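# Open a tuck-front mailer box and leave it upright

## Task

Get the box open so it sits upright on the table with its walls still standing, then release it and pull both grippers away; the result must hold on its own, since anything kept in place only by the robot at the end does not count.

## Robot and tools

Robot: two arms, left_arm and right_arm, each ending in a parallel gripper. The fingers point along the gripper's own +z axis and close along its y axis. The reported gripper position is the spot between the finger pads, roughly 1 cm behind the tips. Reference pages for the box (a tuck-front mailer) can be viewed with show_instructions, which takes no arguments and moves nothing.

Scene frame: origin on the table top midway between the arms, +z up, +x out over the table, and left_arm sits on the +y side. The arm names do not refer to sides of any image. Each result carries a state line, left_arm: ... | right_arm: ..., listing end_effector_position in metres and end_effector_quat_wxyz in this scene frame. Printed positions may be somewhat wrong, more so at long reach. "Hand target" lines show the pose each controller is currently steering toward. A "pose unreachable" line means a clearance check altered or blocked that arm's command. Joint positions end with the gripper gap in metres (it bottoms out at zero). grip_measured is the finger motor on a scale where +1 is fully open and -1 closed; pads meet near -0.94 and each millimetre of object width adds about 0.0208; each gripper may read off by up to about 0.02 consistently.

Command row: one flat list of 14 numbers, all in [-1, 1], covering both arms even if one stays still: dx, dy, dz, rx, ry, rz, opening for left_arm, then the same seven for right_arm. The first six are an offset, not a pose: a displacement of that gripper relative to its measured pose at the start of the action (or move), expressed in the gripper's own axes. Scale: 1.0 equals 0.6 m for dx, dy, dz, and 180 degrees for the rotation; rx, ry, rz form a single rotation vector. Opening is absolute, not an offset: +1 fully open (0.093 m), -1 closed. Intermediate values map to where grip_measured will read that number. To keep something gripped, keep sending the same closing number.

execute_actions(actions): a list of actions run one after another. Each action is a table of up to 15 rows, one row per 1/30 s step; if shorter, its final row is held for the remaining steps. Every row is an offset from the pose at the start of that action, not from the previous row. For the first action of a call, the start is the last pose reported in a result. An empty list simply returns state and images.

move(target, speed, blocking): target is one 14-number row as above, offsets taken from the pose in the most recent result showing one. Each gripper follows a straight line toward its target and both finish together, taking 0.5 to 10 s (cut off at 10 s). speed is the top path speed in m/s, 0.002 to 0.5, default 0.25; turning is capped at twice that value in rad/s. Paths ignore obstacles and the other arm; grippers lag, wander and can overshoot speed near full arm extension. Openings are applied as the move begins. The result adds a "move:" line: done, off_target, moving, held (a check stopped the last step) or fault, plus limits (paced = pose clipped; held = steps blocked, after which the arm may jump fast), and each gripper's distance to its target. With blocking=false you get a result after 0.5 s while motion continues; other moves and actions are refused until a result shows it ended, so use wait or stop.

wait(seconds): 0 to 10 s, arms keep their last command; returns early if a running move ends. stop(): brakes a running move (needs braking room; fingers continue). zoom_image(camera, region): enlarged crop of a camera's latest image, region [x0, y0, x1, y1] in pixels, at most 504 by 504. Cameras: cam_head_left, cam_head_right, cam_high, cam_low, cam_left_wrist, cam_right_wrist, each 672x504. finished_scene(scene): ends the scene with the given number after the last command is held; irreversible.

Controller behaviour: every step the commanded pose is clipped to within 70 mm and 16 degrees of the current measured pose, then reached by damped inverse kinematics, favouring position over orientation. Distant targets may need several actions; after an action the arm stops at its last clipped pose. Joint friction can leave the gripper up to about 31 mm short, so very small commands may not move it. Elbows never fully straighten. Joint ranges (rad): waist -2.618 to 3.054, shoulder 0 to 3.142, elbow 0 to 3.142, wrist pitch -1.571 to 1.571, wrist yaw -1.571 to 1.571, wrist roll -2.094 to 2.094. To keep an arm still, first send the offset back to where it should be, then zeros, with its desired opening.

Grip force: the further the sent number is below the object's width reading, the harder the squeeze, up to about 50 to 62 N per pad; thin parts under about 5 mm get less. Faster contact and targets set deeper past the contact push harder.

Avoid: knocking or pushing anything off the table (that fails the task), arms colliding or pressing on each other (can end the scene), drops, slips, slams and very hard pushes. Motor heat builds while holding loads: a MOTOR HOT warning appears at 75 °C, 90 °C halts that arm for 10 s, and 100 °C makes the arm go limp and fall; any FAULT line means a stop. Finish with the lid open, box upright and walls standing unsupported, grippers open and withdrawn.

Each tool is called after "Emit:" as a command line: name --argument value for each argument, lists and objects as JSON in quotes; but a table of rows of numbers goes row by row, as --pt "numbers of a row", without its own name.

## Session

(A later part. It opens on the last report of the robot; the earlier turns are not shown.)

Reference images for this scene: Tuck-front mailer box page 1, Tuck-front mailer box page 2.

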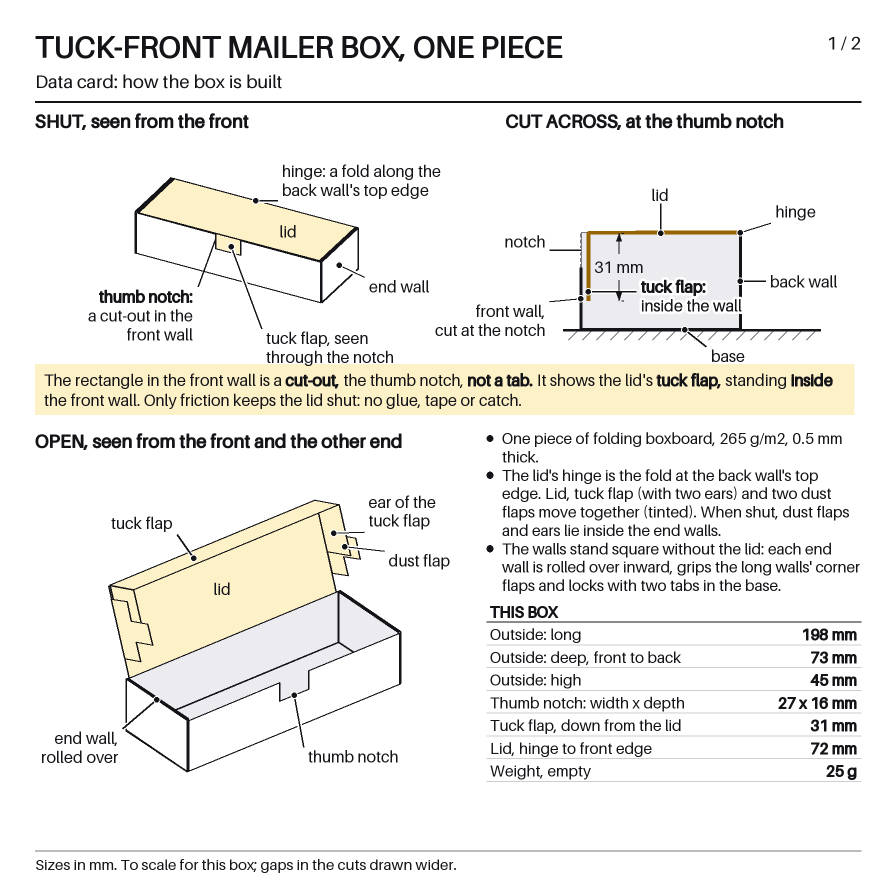

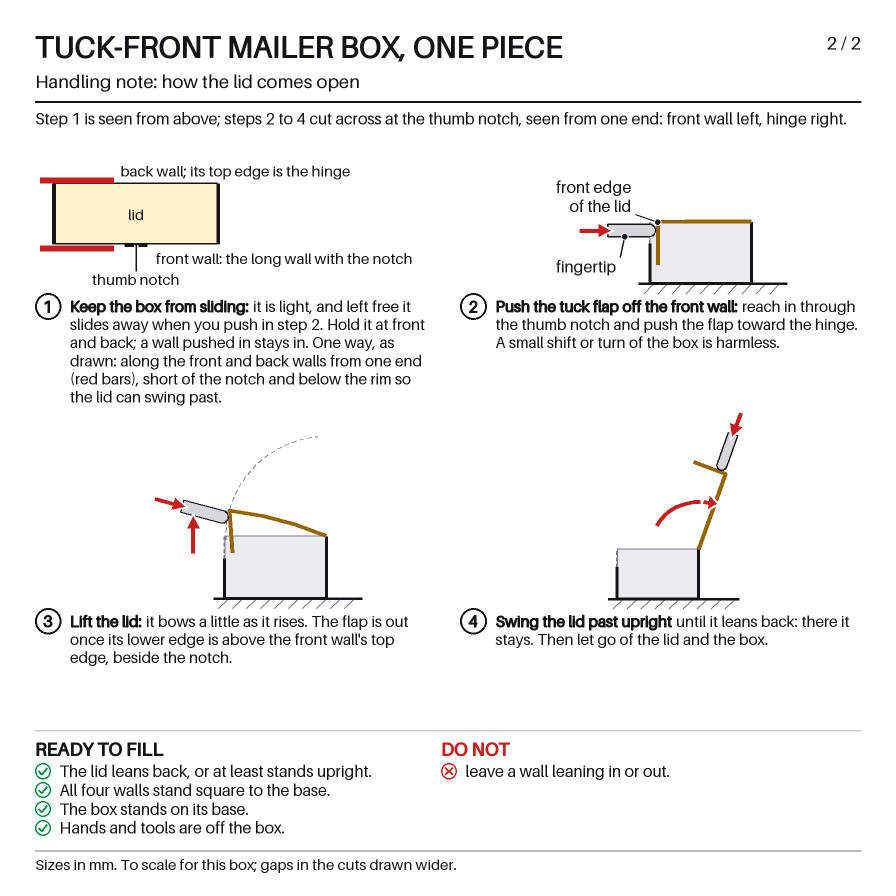

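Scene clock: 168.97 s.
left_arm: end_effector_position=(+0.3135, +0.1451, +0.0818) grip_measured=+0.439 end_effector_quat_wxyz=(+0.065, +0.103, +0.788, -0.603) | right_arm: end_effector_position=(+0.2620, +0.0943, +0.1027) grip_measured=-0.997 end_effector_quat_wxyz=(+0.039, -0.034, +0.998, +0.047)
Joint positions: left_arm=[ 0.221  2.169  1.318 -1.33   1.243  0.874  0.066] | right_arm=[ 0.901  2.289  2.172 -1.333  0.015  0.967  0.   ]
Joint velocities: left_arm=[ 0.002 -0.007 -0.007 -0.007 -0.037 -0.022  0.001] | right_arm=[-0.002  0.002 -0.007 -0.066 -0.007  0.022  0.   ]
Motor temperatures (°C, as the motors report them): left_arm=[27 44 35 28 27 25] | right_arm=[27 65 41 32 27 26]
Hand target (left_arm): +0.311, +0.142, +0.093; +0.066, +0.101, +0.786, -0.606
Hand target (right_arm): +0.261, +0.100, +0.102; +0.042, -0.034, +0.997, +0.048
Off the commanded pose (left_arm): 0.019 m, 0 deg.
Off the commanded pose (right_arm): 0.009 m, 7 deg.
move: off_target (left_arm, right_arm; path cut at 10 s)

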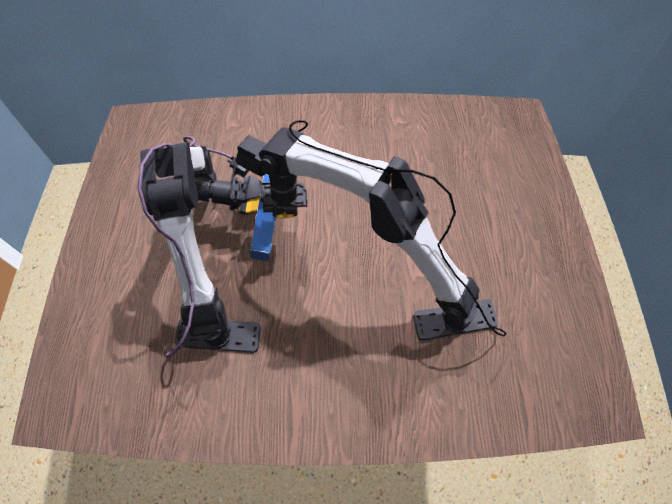

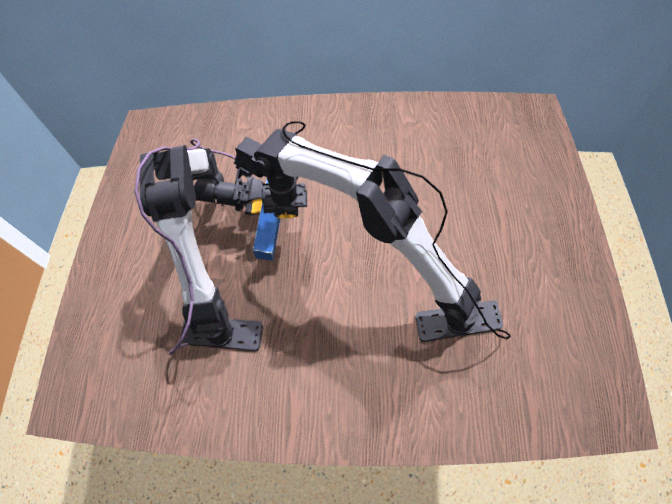

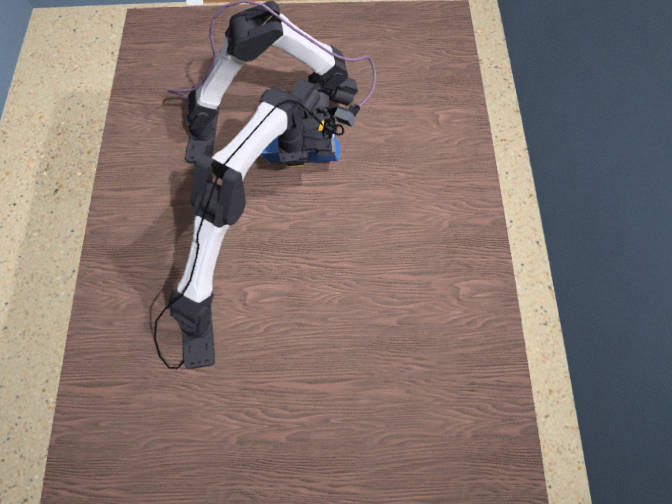

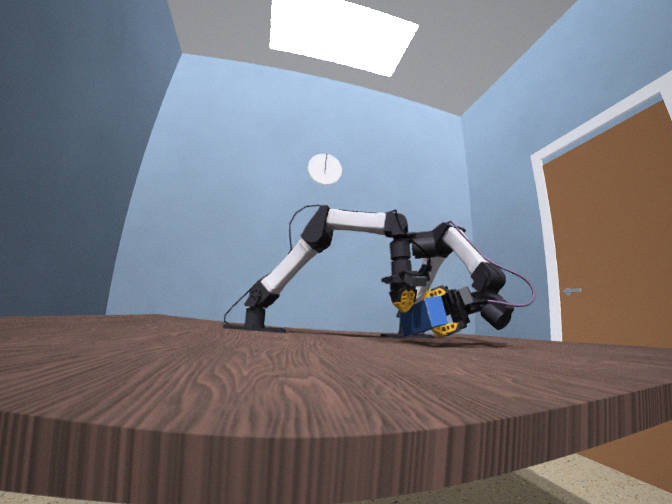

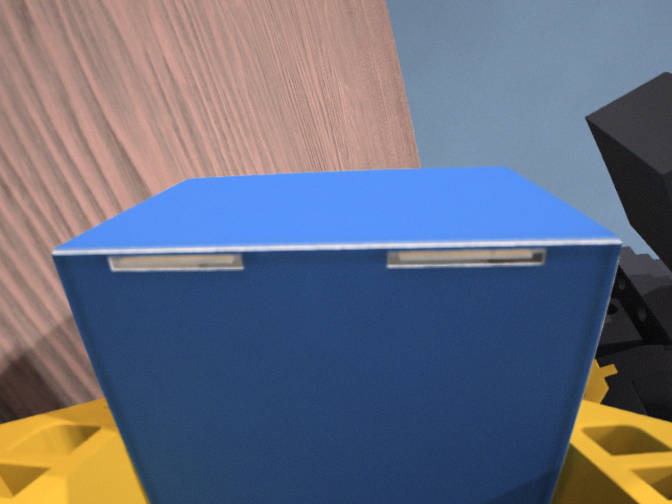

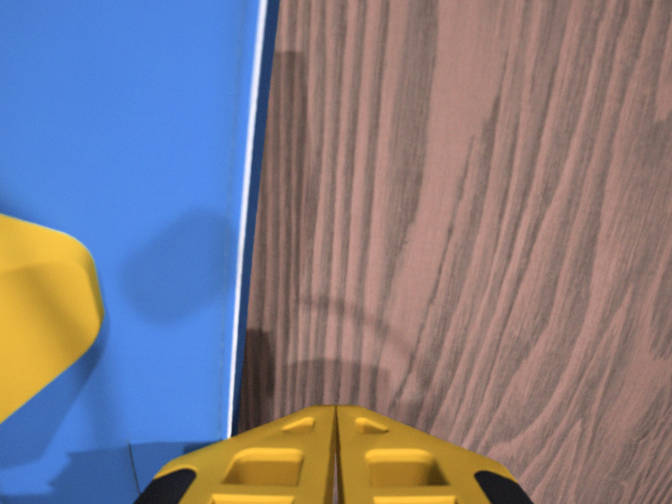

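Emit:
move --target '[0,0,0,0,0,0,0.42,0.0,-0.01,-0.11,0,0,0,-1]' --speed 0.05

Emit:
move --target '[0,-0.05,0,-0.06,0,0,0.42,0,0.02,-0.02,0,0,0,-0.4]' --speed 0.04

Scene clock: 174.27 s.
left_arm: end_effector_position=(+0.3134, +0.1452, +0.0816) grip_measured=+0.439 end_effector_quat_wxyz=(+0.065, +0.104, +0.789, -0.603) | right_arm: end_effector_position=(+0.2559, +0.0839, +0.1553) grip_measured=-0.997 end_effector_quat_wxyz=(+0.039, -0.034, +0.998, +0.047)
Joint positions: left_arm=[ 0.221  2.169  1.318 -1.329  1.241  0.874  0.066] | right_arm=[ 0.901  2.289  2.387 -1.546  0.015  0.968  0.   ]
Joint velocities: left_arm=[-0.007  0.002 -0.007  0.037 -0.051  0.007 -0.001] | right_arm=[-0.012  0.002  0.002 -0.037 -0.022  0.022  0.   ]
Motor temperatures (°C, as the motors report them): left_arm=[27 45 35 28 27 25] | right_arm=[27 66 41 31 27 26]
Hand target (left_arm): +0.313, +0.145, +0.082; +0.065, +0.103, +0.788, -0.603
Hand target (right_arm): +0.258, +0.082, +0.167; +0.046, -0.034, +0.997, +0.058
Off the commanded pose (left_arm): 0.000 m, 0 deg.
Off the commanded pose (right_arm): 0.013 m, 0 deg.
joint sent to its limit (right arm) — the command would take joint 4 (wrist pitch) past its lower limit, so that joint was sent only as far as its limit.
move: off_target (right_arm)

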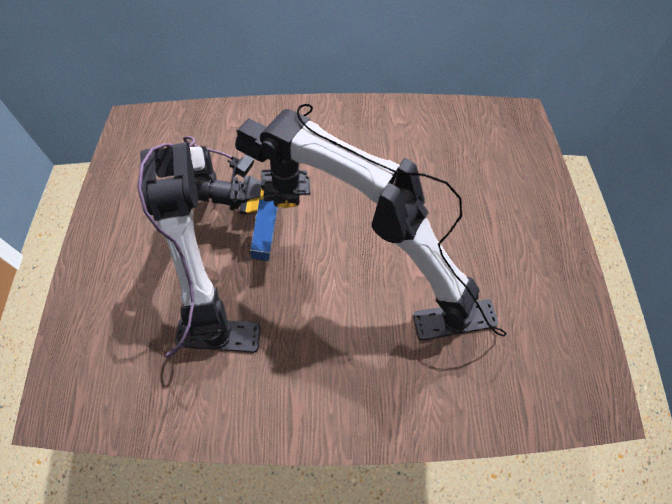

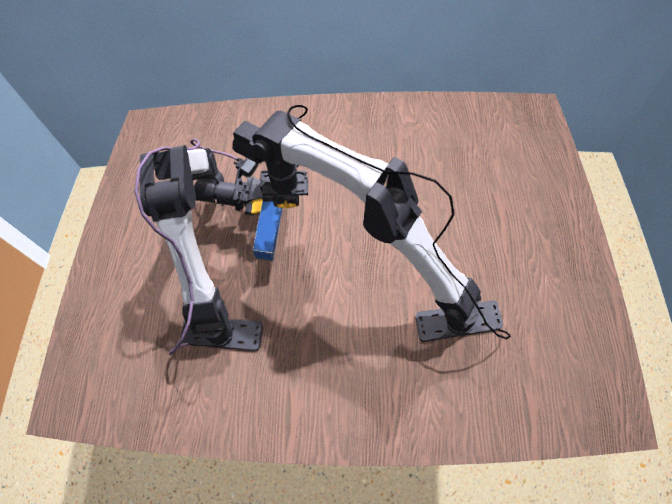

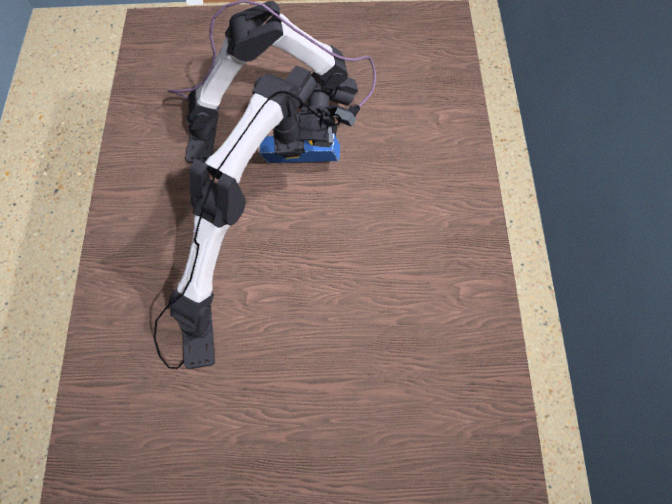

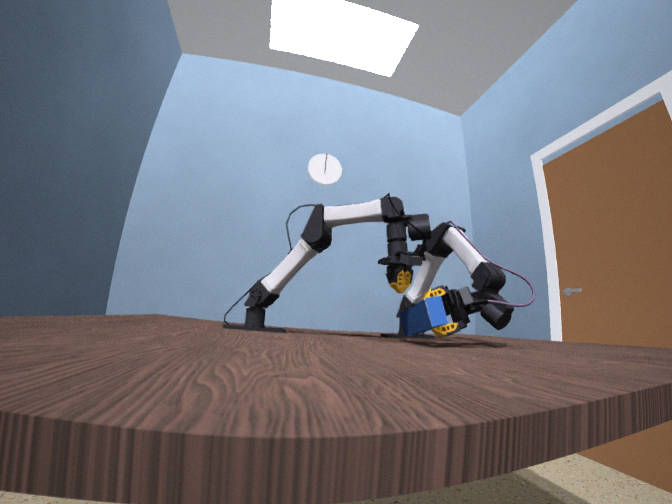

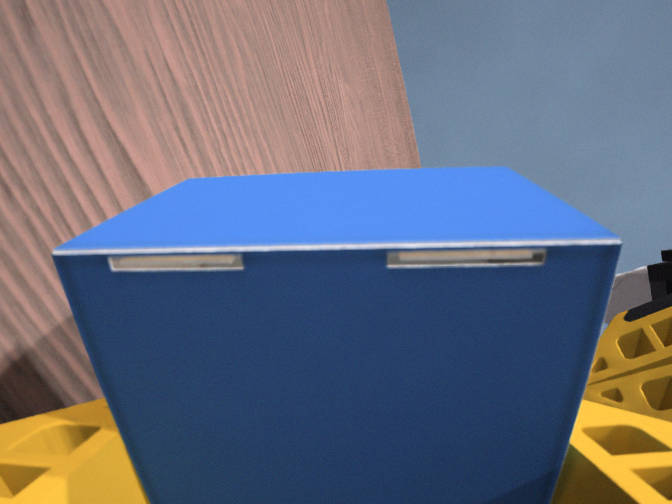

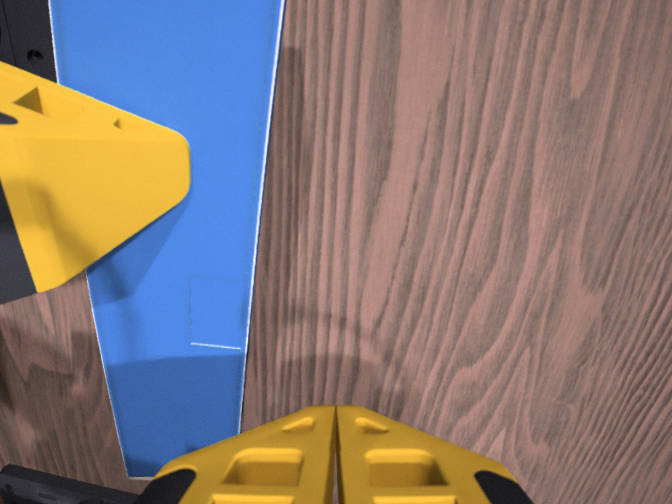

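Scene clock: 176.87 s.
left_arm: end_effector_position=(+0.3130, +0.1422, +0.1082) grip_measured=+0.439 end_effector_quat_wxyz=(+0.082, +0.095, +0.841, -0.527) | right_arm: end_effector_position=(+0.2562, +0.0903, +0.1657) grip_measured=-0.402 end_effector_quat_wxyz=(+0.049, -0.035, +0.996, +0.063)
Joint positions: left_arm=[ 0.185  1.907  1.22  -1.074  1.115  0.478  0.066] | right_arm=[ 0.907  2.29   2.427 -1.549  0.015  0.973  0.026]
Joint velocities: left_arm=[-0.017 -0.007 -0.012  0.037 -0.007 -0.037  0.   ] | right_arm=[-0.022 -0.002 -0.032  0.022  0.022  0.022 -0.   ]
Motor temperatures (°C, as the motors report them): left_arm=[27 45 35 28 27 25] | right_arm=[27 66 42 31 27 26]
Hand target (left_arm): +0.306, +0.138, +0.108; +0.076, +0.095, +0.843, -0.525
Hand target (right_arm): +0.254, +0.095, +0.168; +0.051, -0.034, +0.996, +0.067
Off the commanded pose (left_arm): 0.008 m, 1 deg.
Off the commanded pose (right_arm): 0.006 m, 2 deg.
joint sent to its limit (right arm) — the command would take joint 4 (wrist pitch) past its lower limit, so that joint was sent only as far as its limit.
move: done

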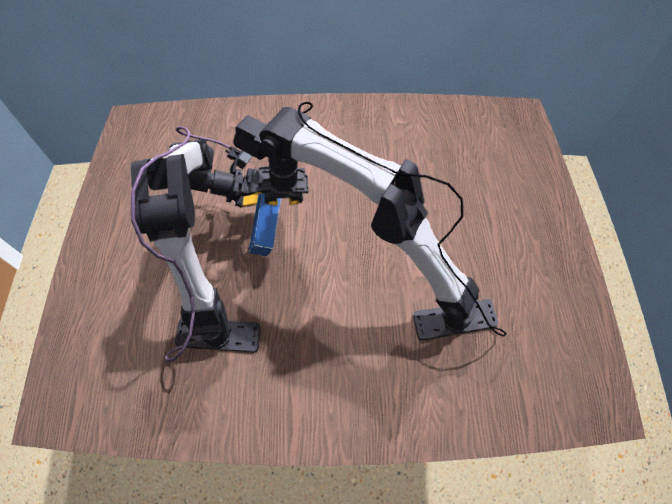

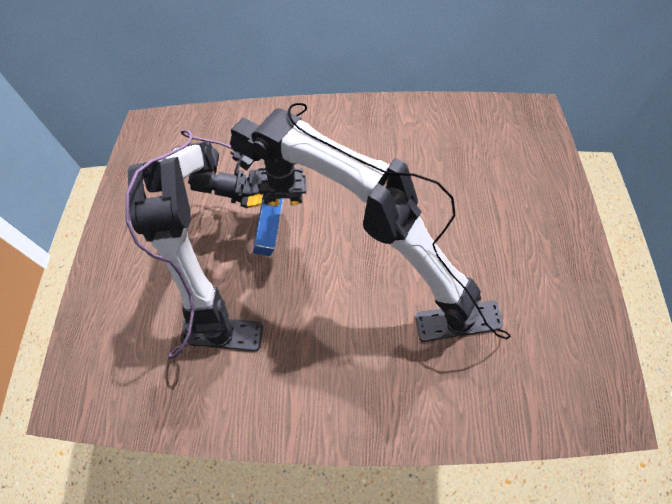

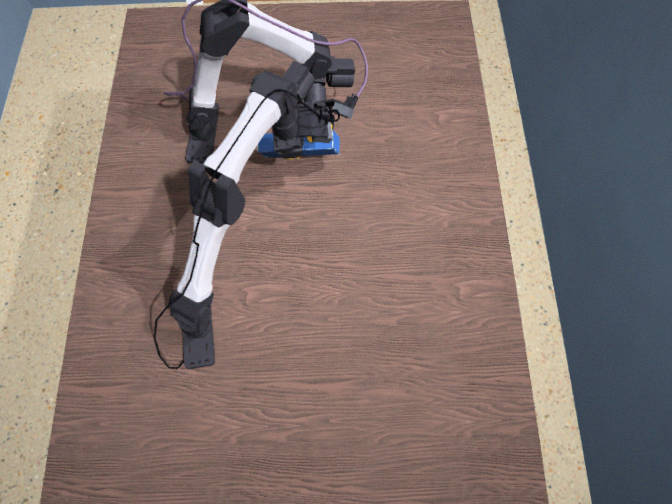

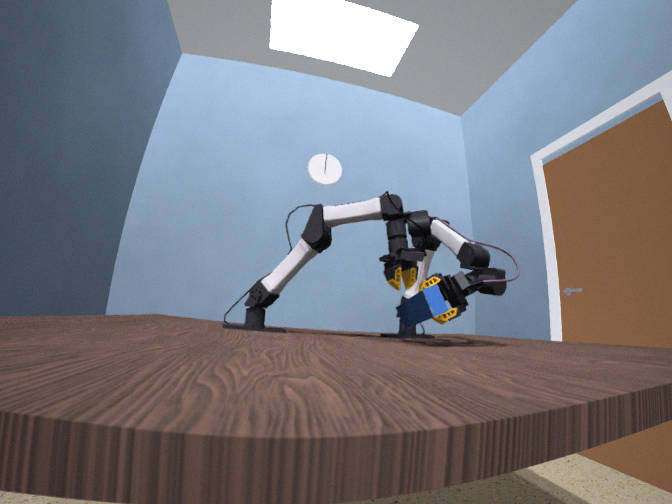

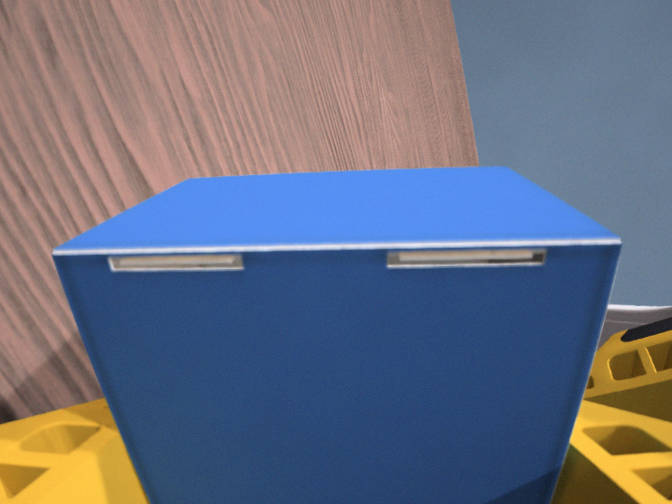

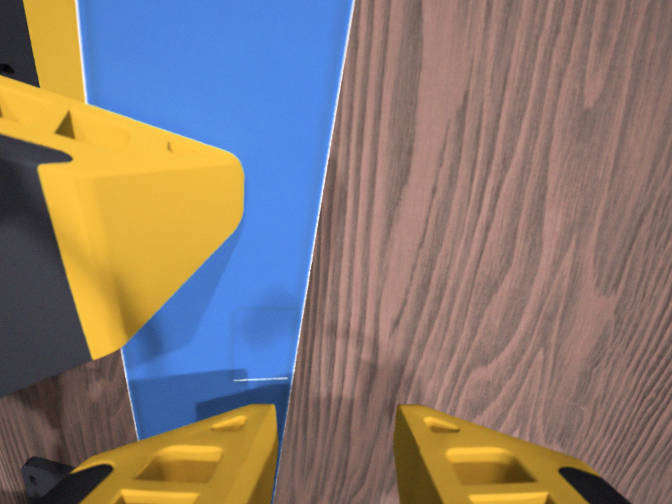

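Emit:
move --target '[0,0,0,0,0,0,0.42,-0.006,0.008,0.04,0,0,0,-0.4]' --speed 0.015

Scene clock: 180.90 s.
left_arm: end_effector_position=(+0.3131, +0.1424, +0.1074) grip_measured=+0.439 end_effector_quat_wxyz=(+0.081, +0.093, +0.842, -0.525) | right_arm: end_effector_position=(+0.2607, +0.0981, +0.1535) grip_measured=-0.402 end_effector_quat_wxyz=(+0.054, -0.034, +0.995, +0.071)
Joint positions: left_arm=[ 0.185  1.907  1.219 -1.071  1.112  0.472  0.066] | right_arm=[ 0.907  2.29   2.373 -1.476  0.015  0.973  0.026]
Joint velocities: left_arm=[-0.002 -0.012  0.012 -0.022  0.081 -0.066  0.   ] | right_arm=[ 0.002 -0.007 -0.017  0.125  0.037 -0.007  0.   ]
Motor temperatures (°C, as the motors report them): left_arm=[27 45 35 28 27 25] | right_arm=[27 66 42 31 27 26]
Hand target (left_arm): +0.313, +0.142, +0.108; +0.082, +0.095, +0.841, -0.527
Hand target (right_arm): +0.261, +0.098, +0.143; +0.049, -0.035, +0.996, +0.063
Off the commanded pose (left_arm): 0.001 m, 0 deg.
Off the commanded pose (right_arm): 0.011 m, 1 deg.
move: off_target (right_arm)

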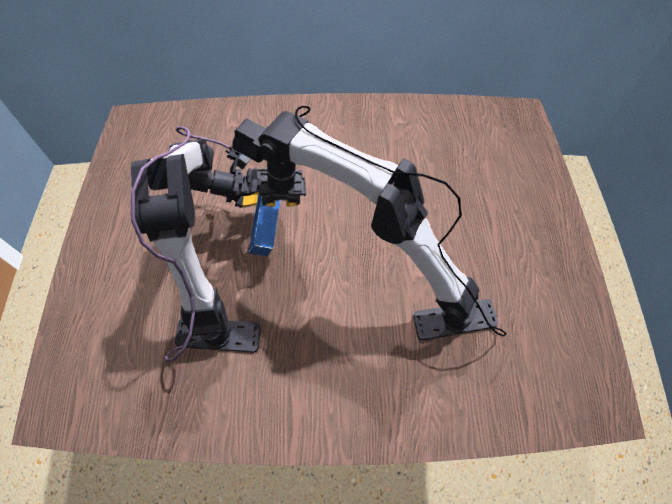

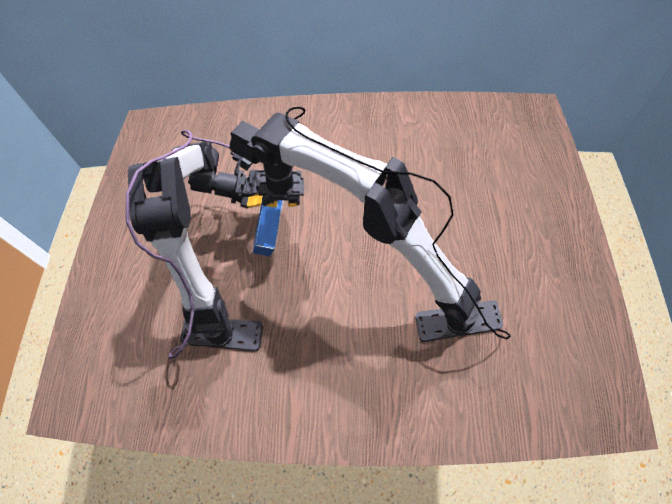

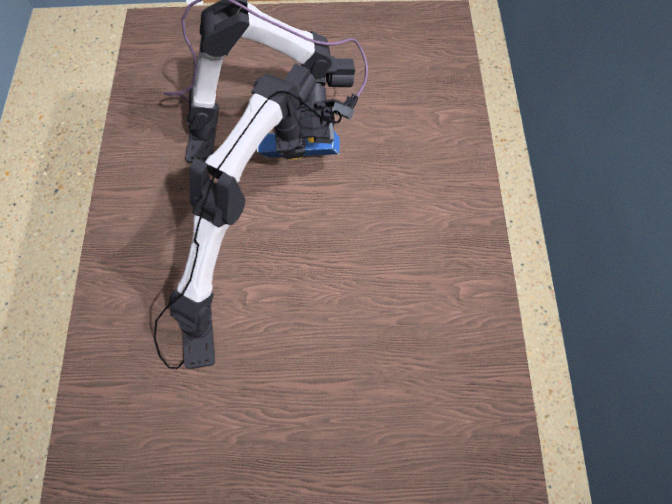

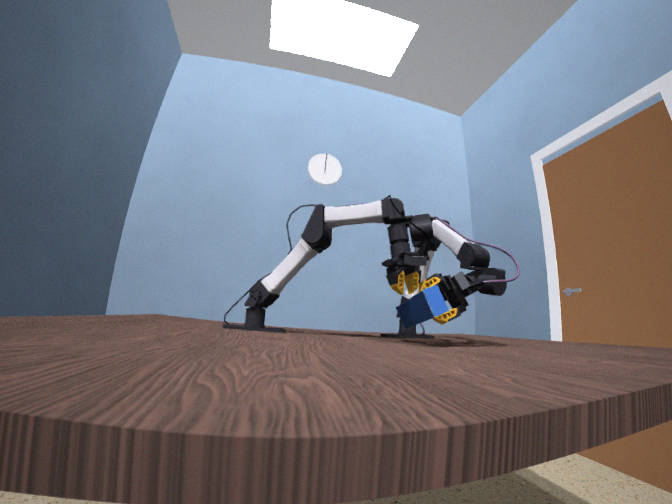

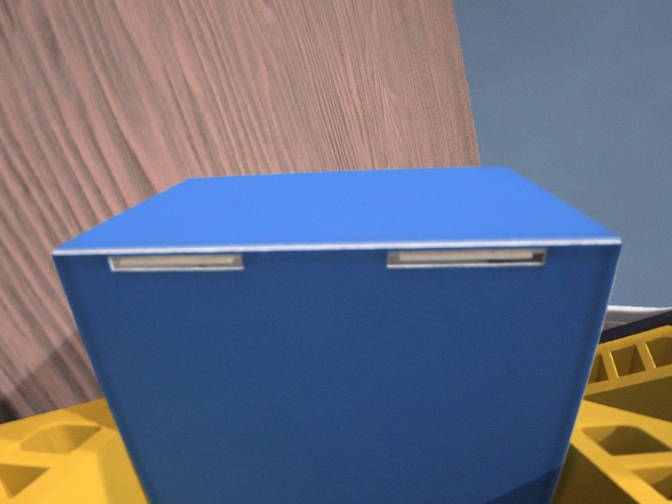

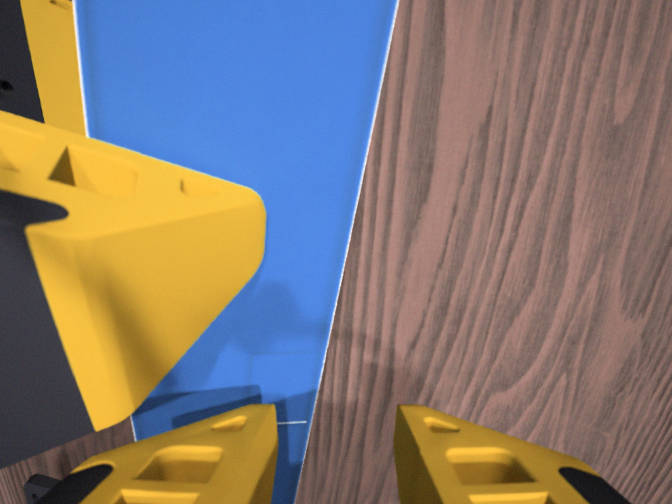

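Emit:
move --target '[0,0,0,0,0,0,0.42,0.0,-0.01,0.03,0,0,0,-0.6]' --speed 0.012

Emit:
move --target '[0,0,0,0,0,0,0.42,0.0,-0.035,0.035,0,0,0,-0.6]' --speed 0.01

Scene clock: 184.97 s.
left_arm: end_effector_position=(+0.3129, +0.1435, +0.1053) grip_measured=+0.439 end_effector_quat_wxyz=(+0.079, +0.095, +0.845, -0.520) | right_arm: end_effector_position=(+0.2600, +0.0969, +0.1358) grip_measured=-0.598 end_effector_quat_wxyz=(+0.052, -0.034, +0.996, +0.068)
Joint positions: left_arm=[ 0.185  1.907  1.219 -1.068  1.099  0.472  0.066] | right_arm=[ 0.907  2.258  2.246 -1.388  0.015  0.973  0.017]
Joint velocities: left_arm=[-0.007  0.002  0.007 -0.051 -0.081 -0.022 -0.001] | right_arm=[-0.007  0.002 -0.012  0.007 -0.066 -0.022  0.002]
Motor temperatures (°C, as the motors report them): left_arm=[27 45 35 27 27 25] | right_arm=[27 66 41 31 27 26]
Hand target (left_arm): +0.313, +0.142, +0.107; +0.081, +0.093, +0.842, -0.526
Hand target (right_arm): +0.263, +0.095, +0.135; +0.053, -0.034, +0.996, +0.070
Off the commanded pose (left_arm): 0.002 m, 1 deg.
Off the commanded pose (right_arm): 0.004 m, 0 deg.
move: done

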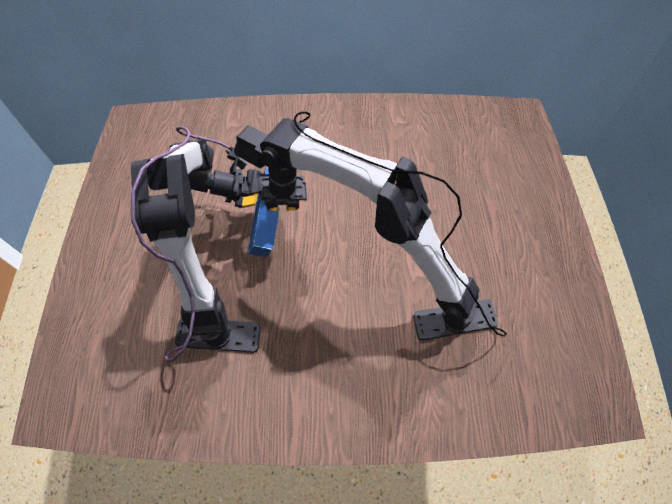

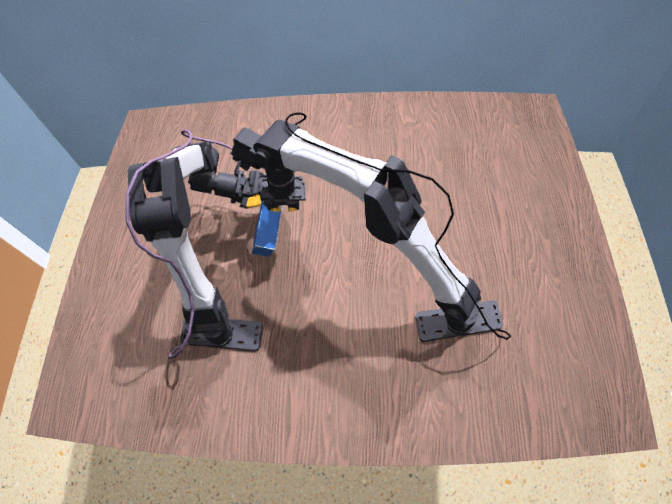

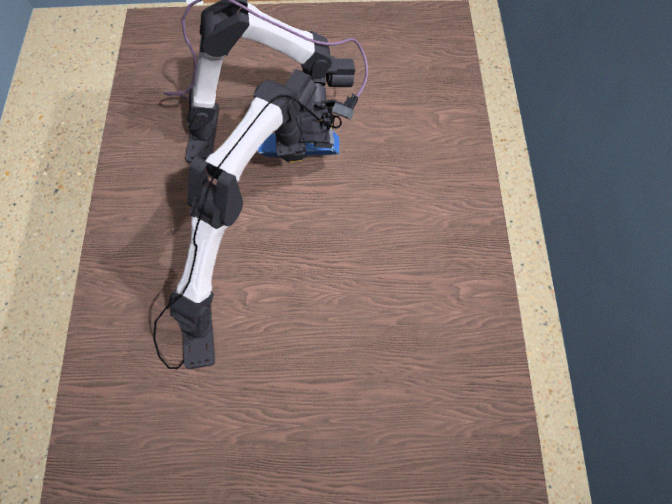

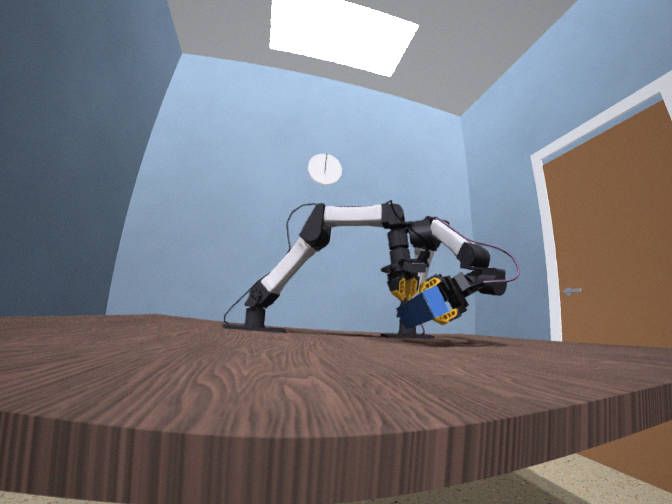

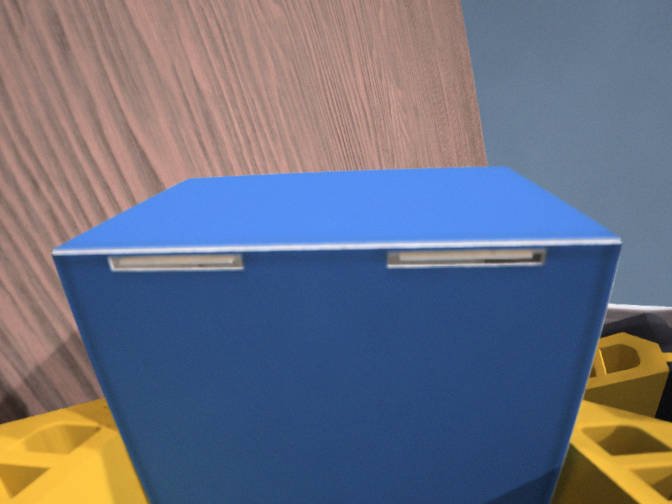

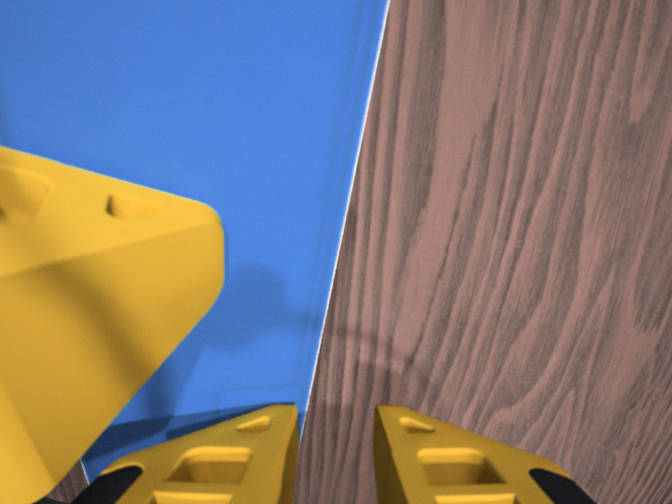

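Scene clock: 188.17 s.
left_arm: end_effector_position=(+0.3133, +0.1451, +0.1021) grip_measured=+0.439 end_effector_quat_wxyz=(+0.080, +0.099, +0.850, -0.511) | right_arm: end_effector_position=(+0.2604, +0.0808, +0.1134) grip_measured=-0.598 end_effector_quat_wxyz=(+0.050, -0.034, +0.996, +0.063)
Joint positions: left_arm=[ 0.185  1.907  1.219 -1.061  1.078  0.472  0.066] | right_arm=[ 0.888  2.179  2.028 -1.259  0.014  0.955  0.017]
Joint velocities: left_arm=[ 0.002  0.007 -0.002 -0.051  0.007 -0.022 -0.001] | right_arm=[-0.002  0.002  0.012  0.022  0.022 -0.007 -0.   ]
Motor temperatures (°C, as the motors report them): left_arm=[27 44 35 27 27 25] | right_arm=[27 67 41 31 27 26]
Hand target (left_arm): +0.313, +0.144, +0.105; +0.079, +0.095, +0.845, -0.520
Hand target (right_arm): +0.264, +0.079, +0.112; +0.052, -0.034, +0.996, +0.068
Off the commanded pose (left_arm): 0.004 m, 1 deg.
Off the commanded pose (right_arm): 0.004 m, 1 deg.
move: done

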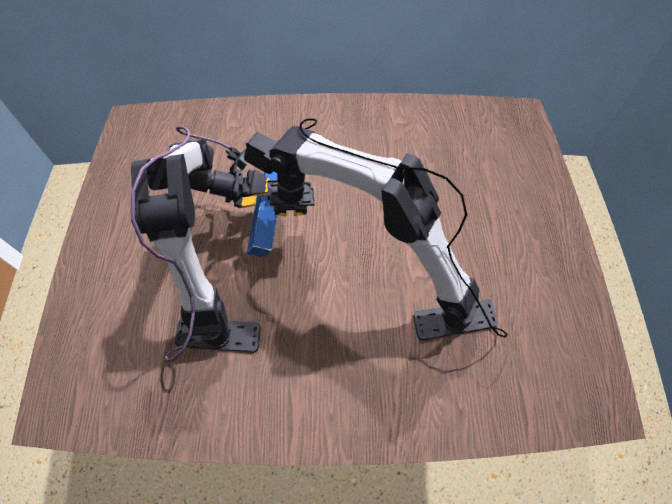

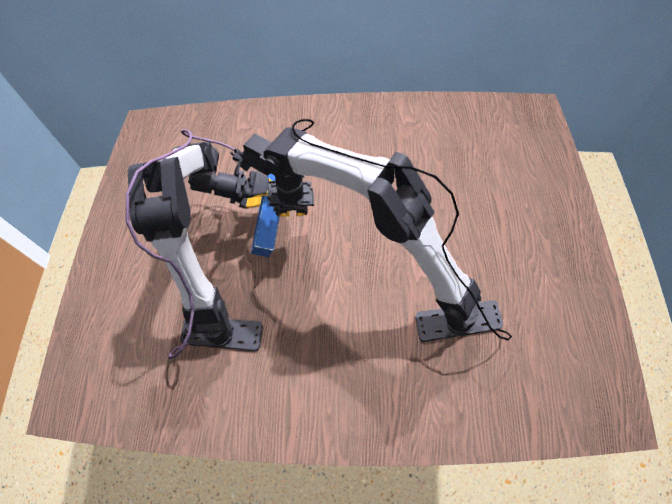

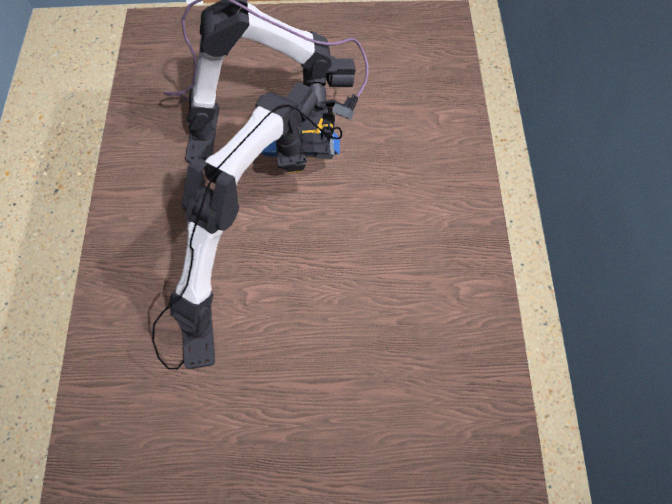

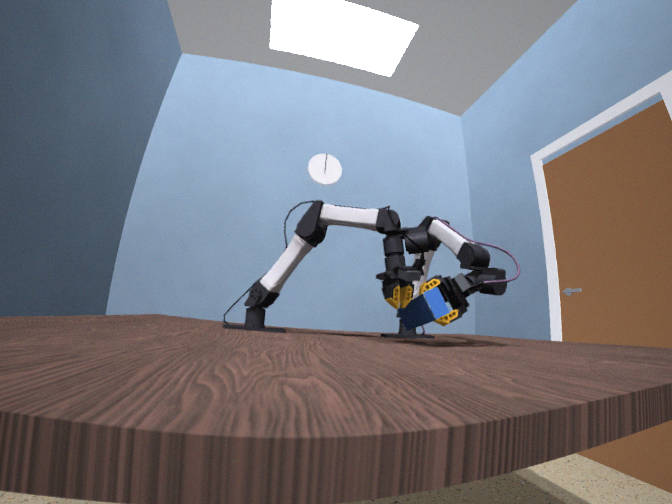

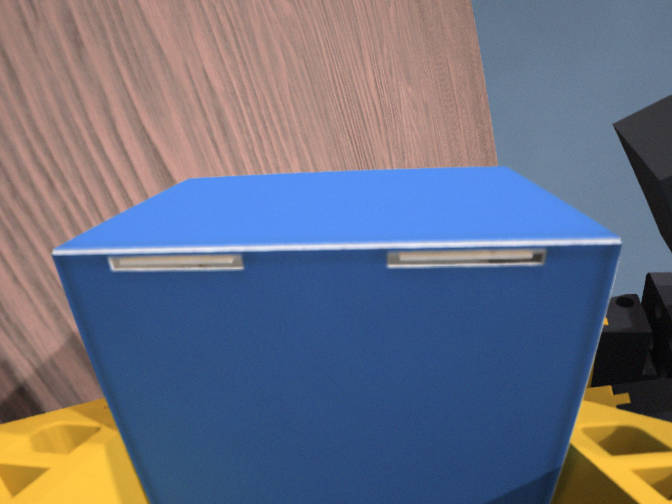

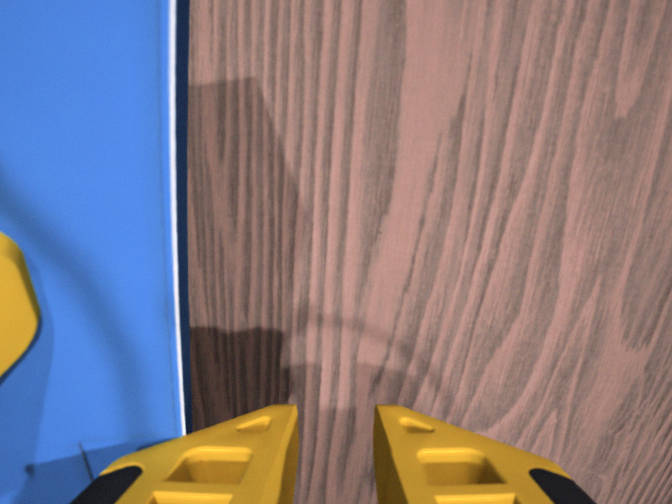

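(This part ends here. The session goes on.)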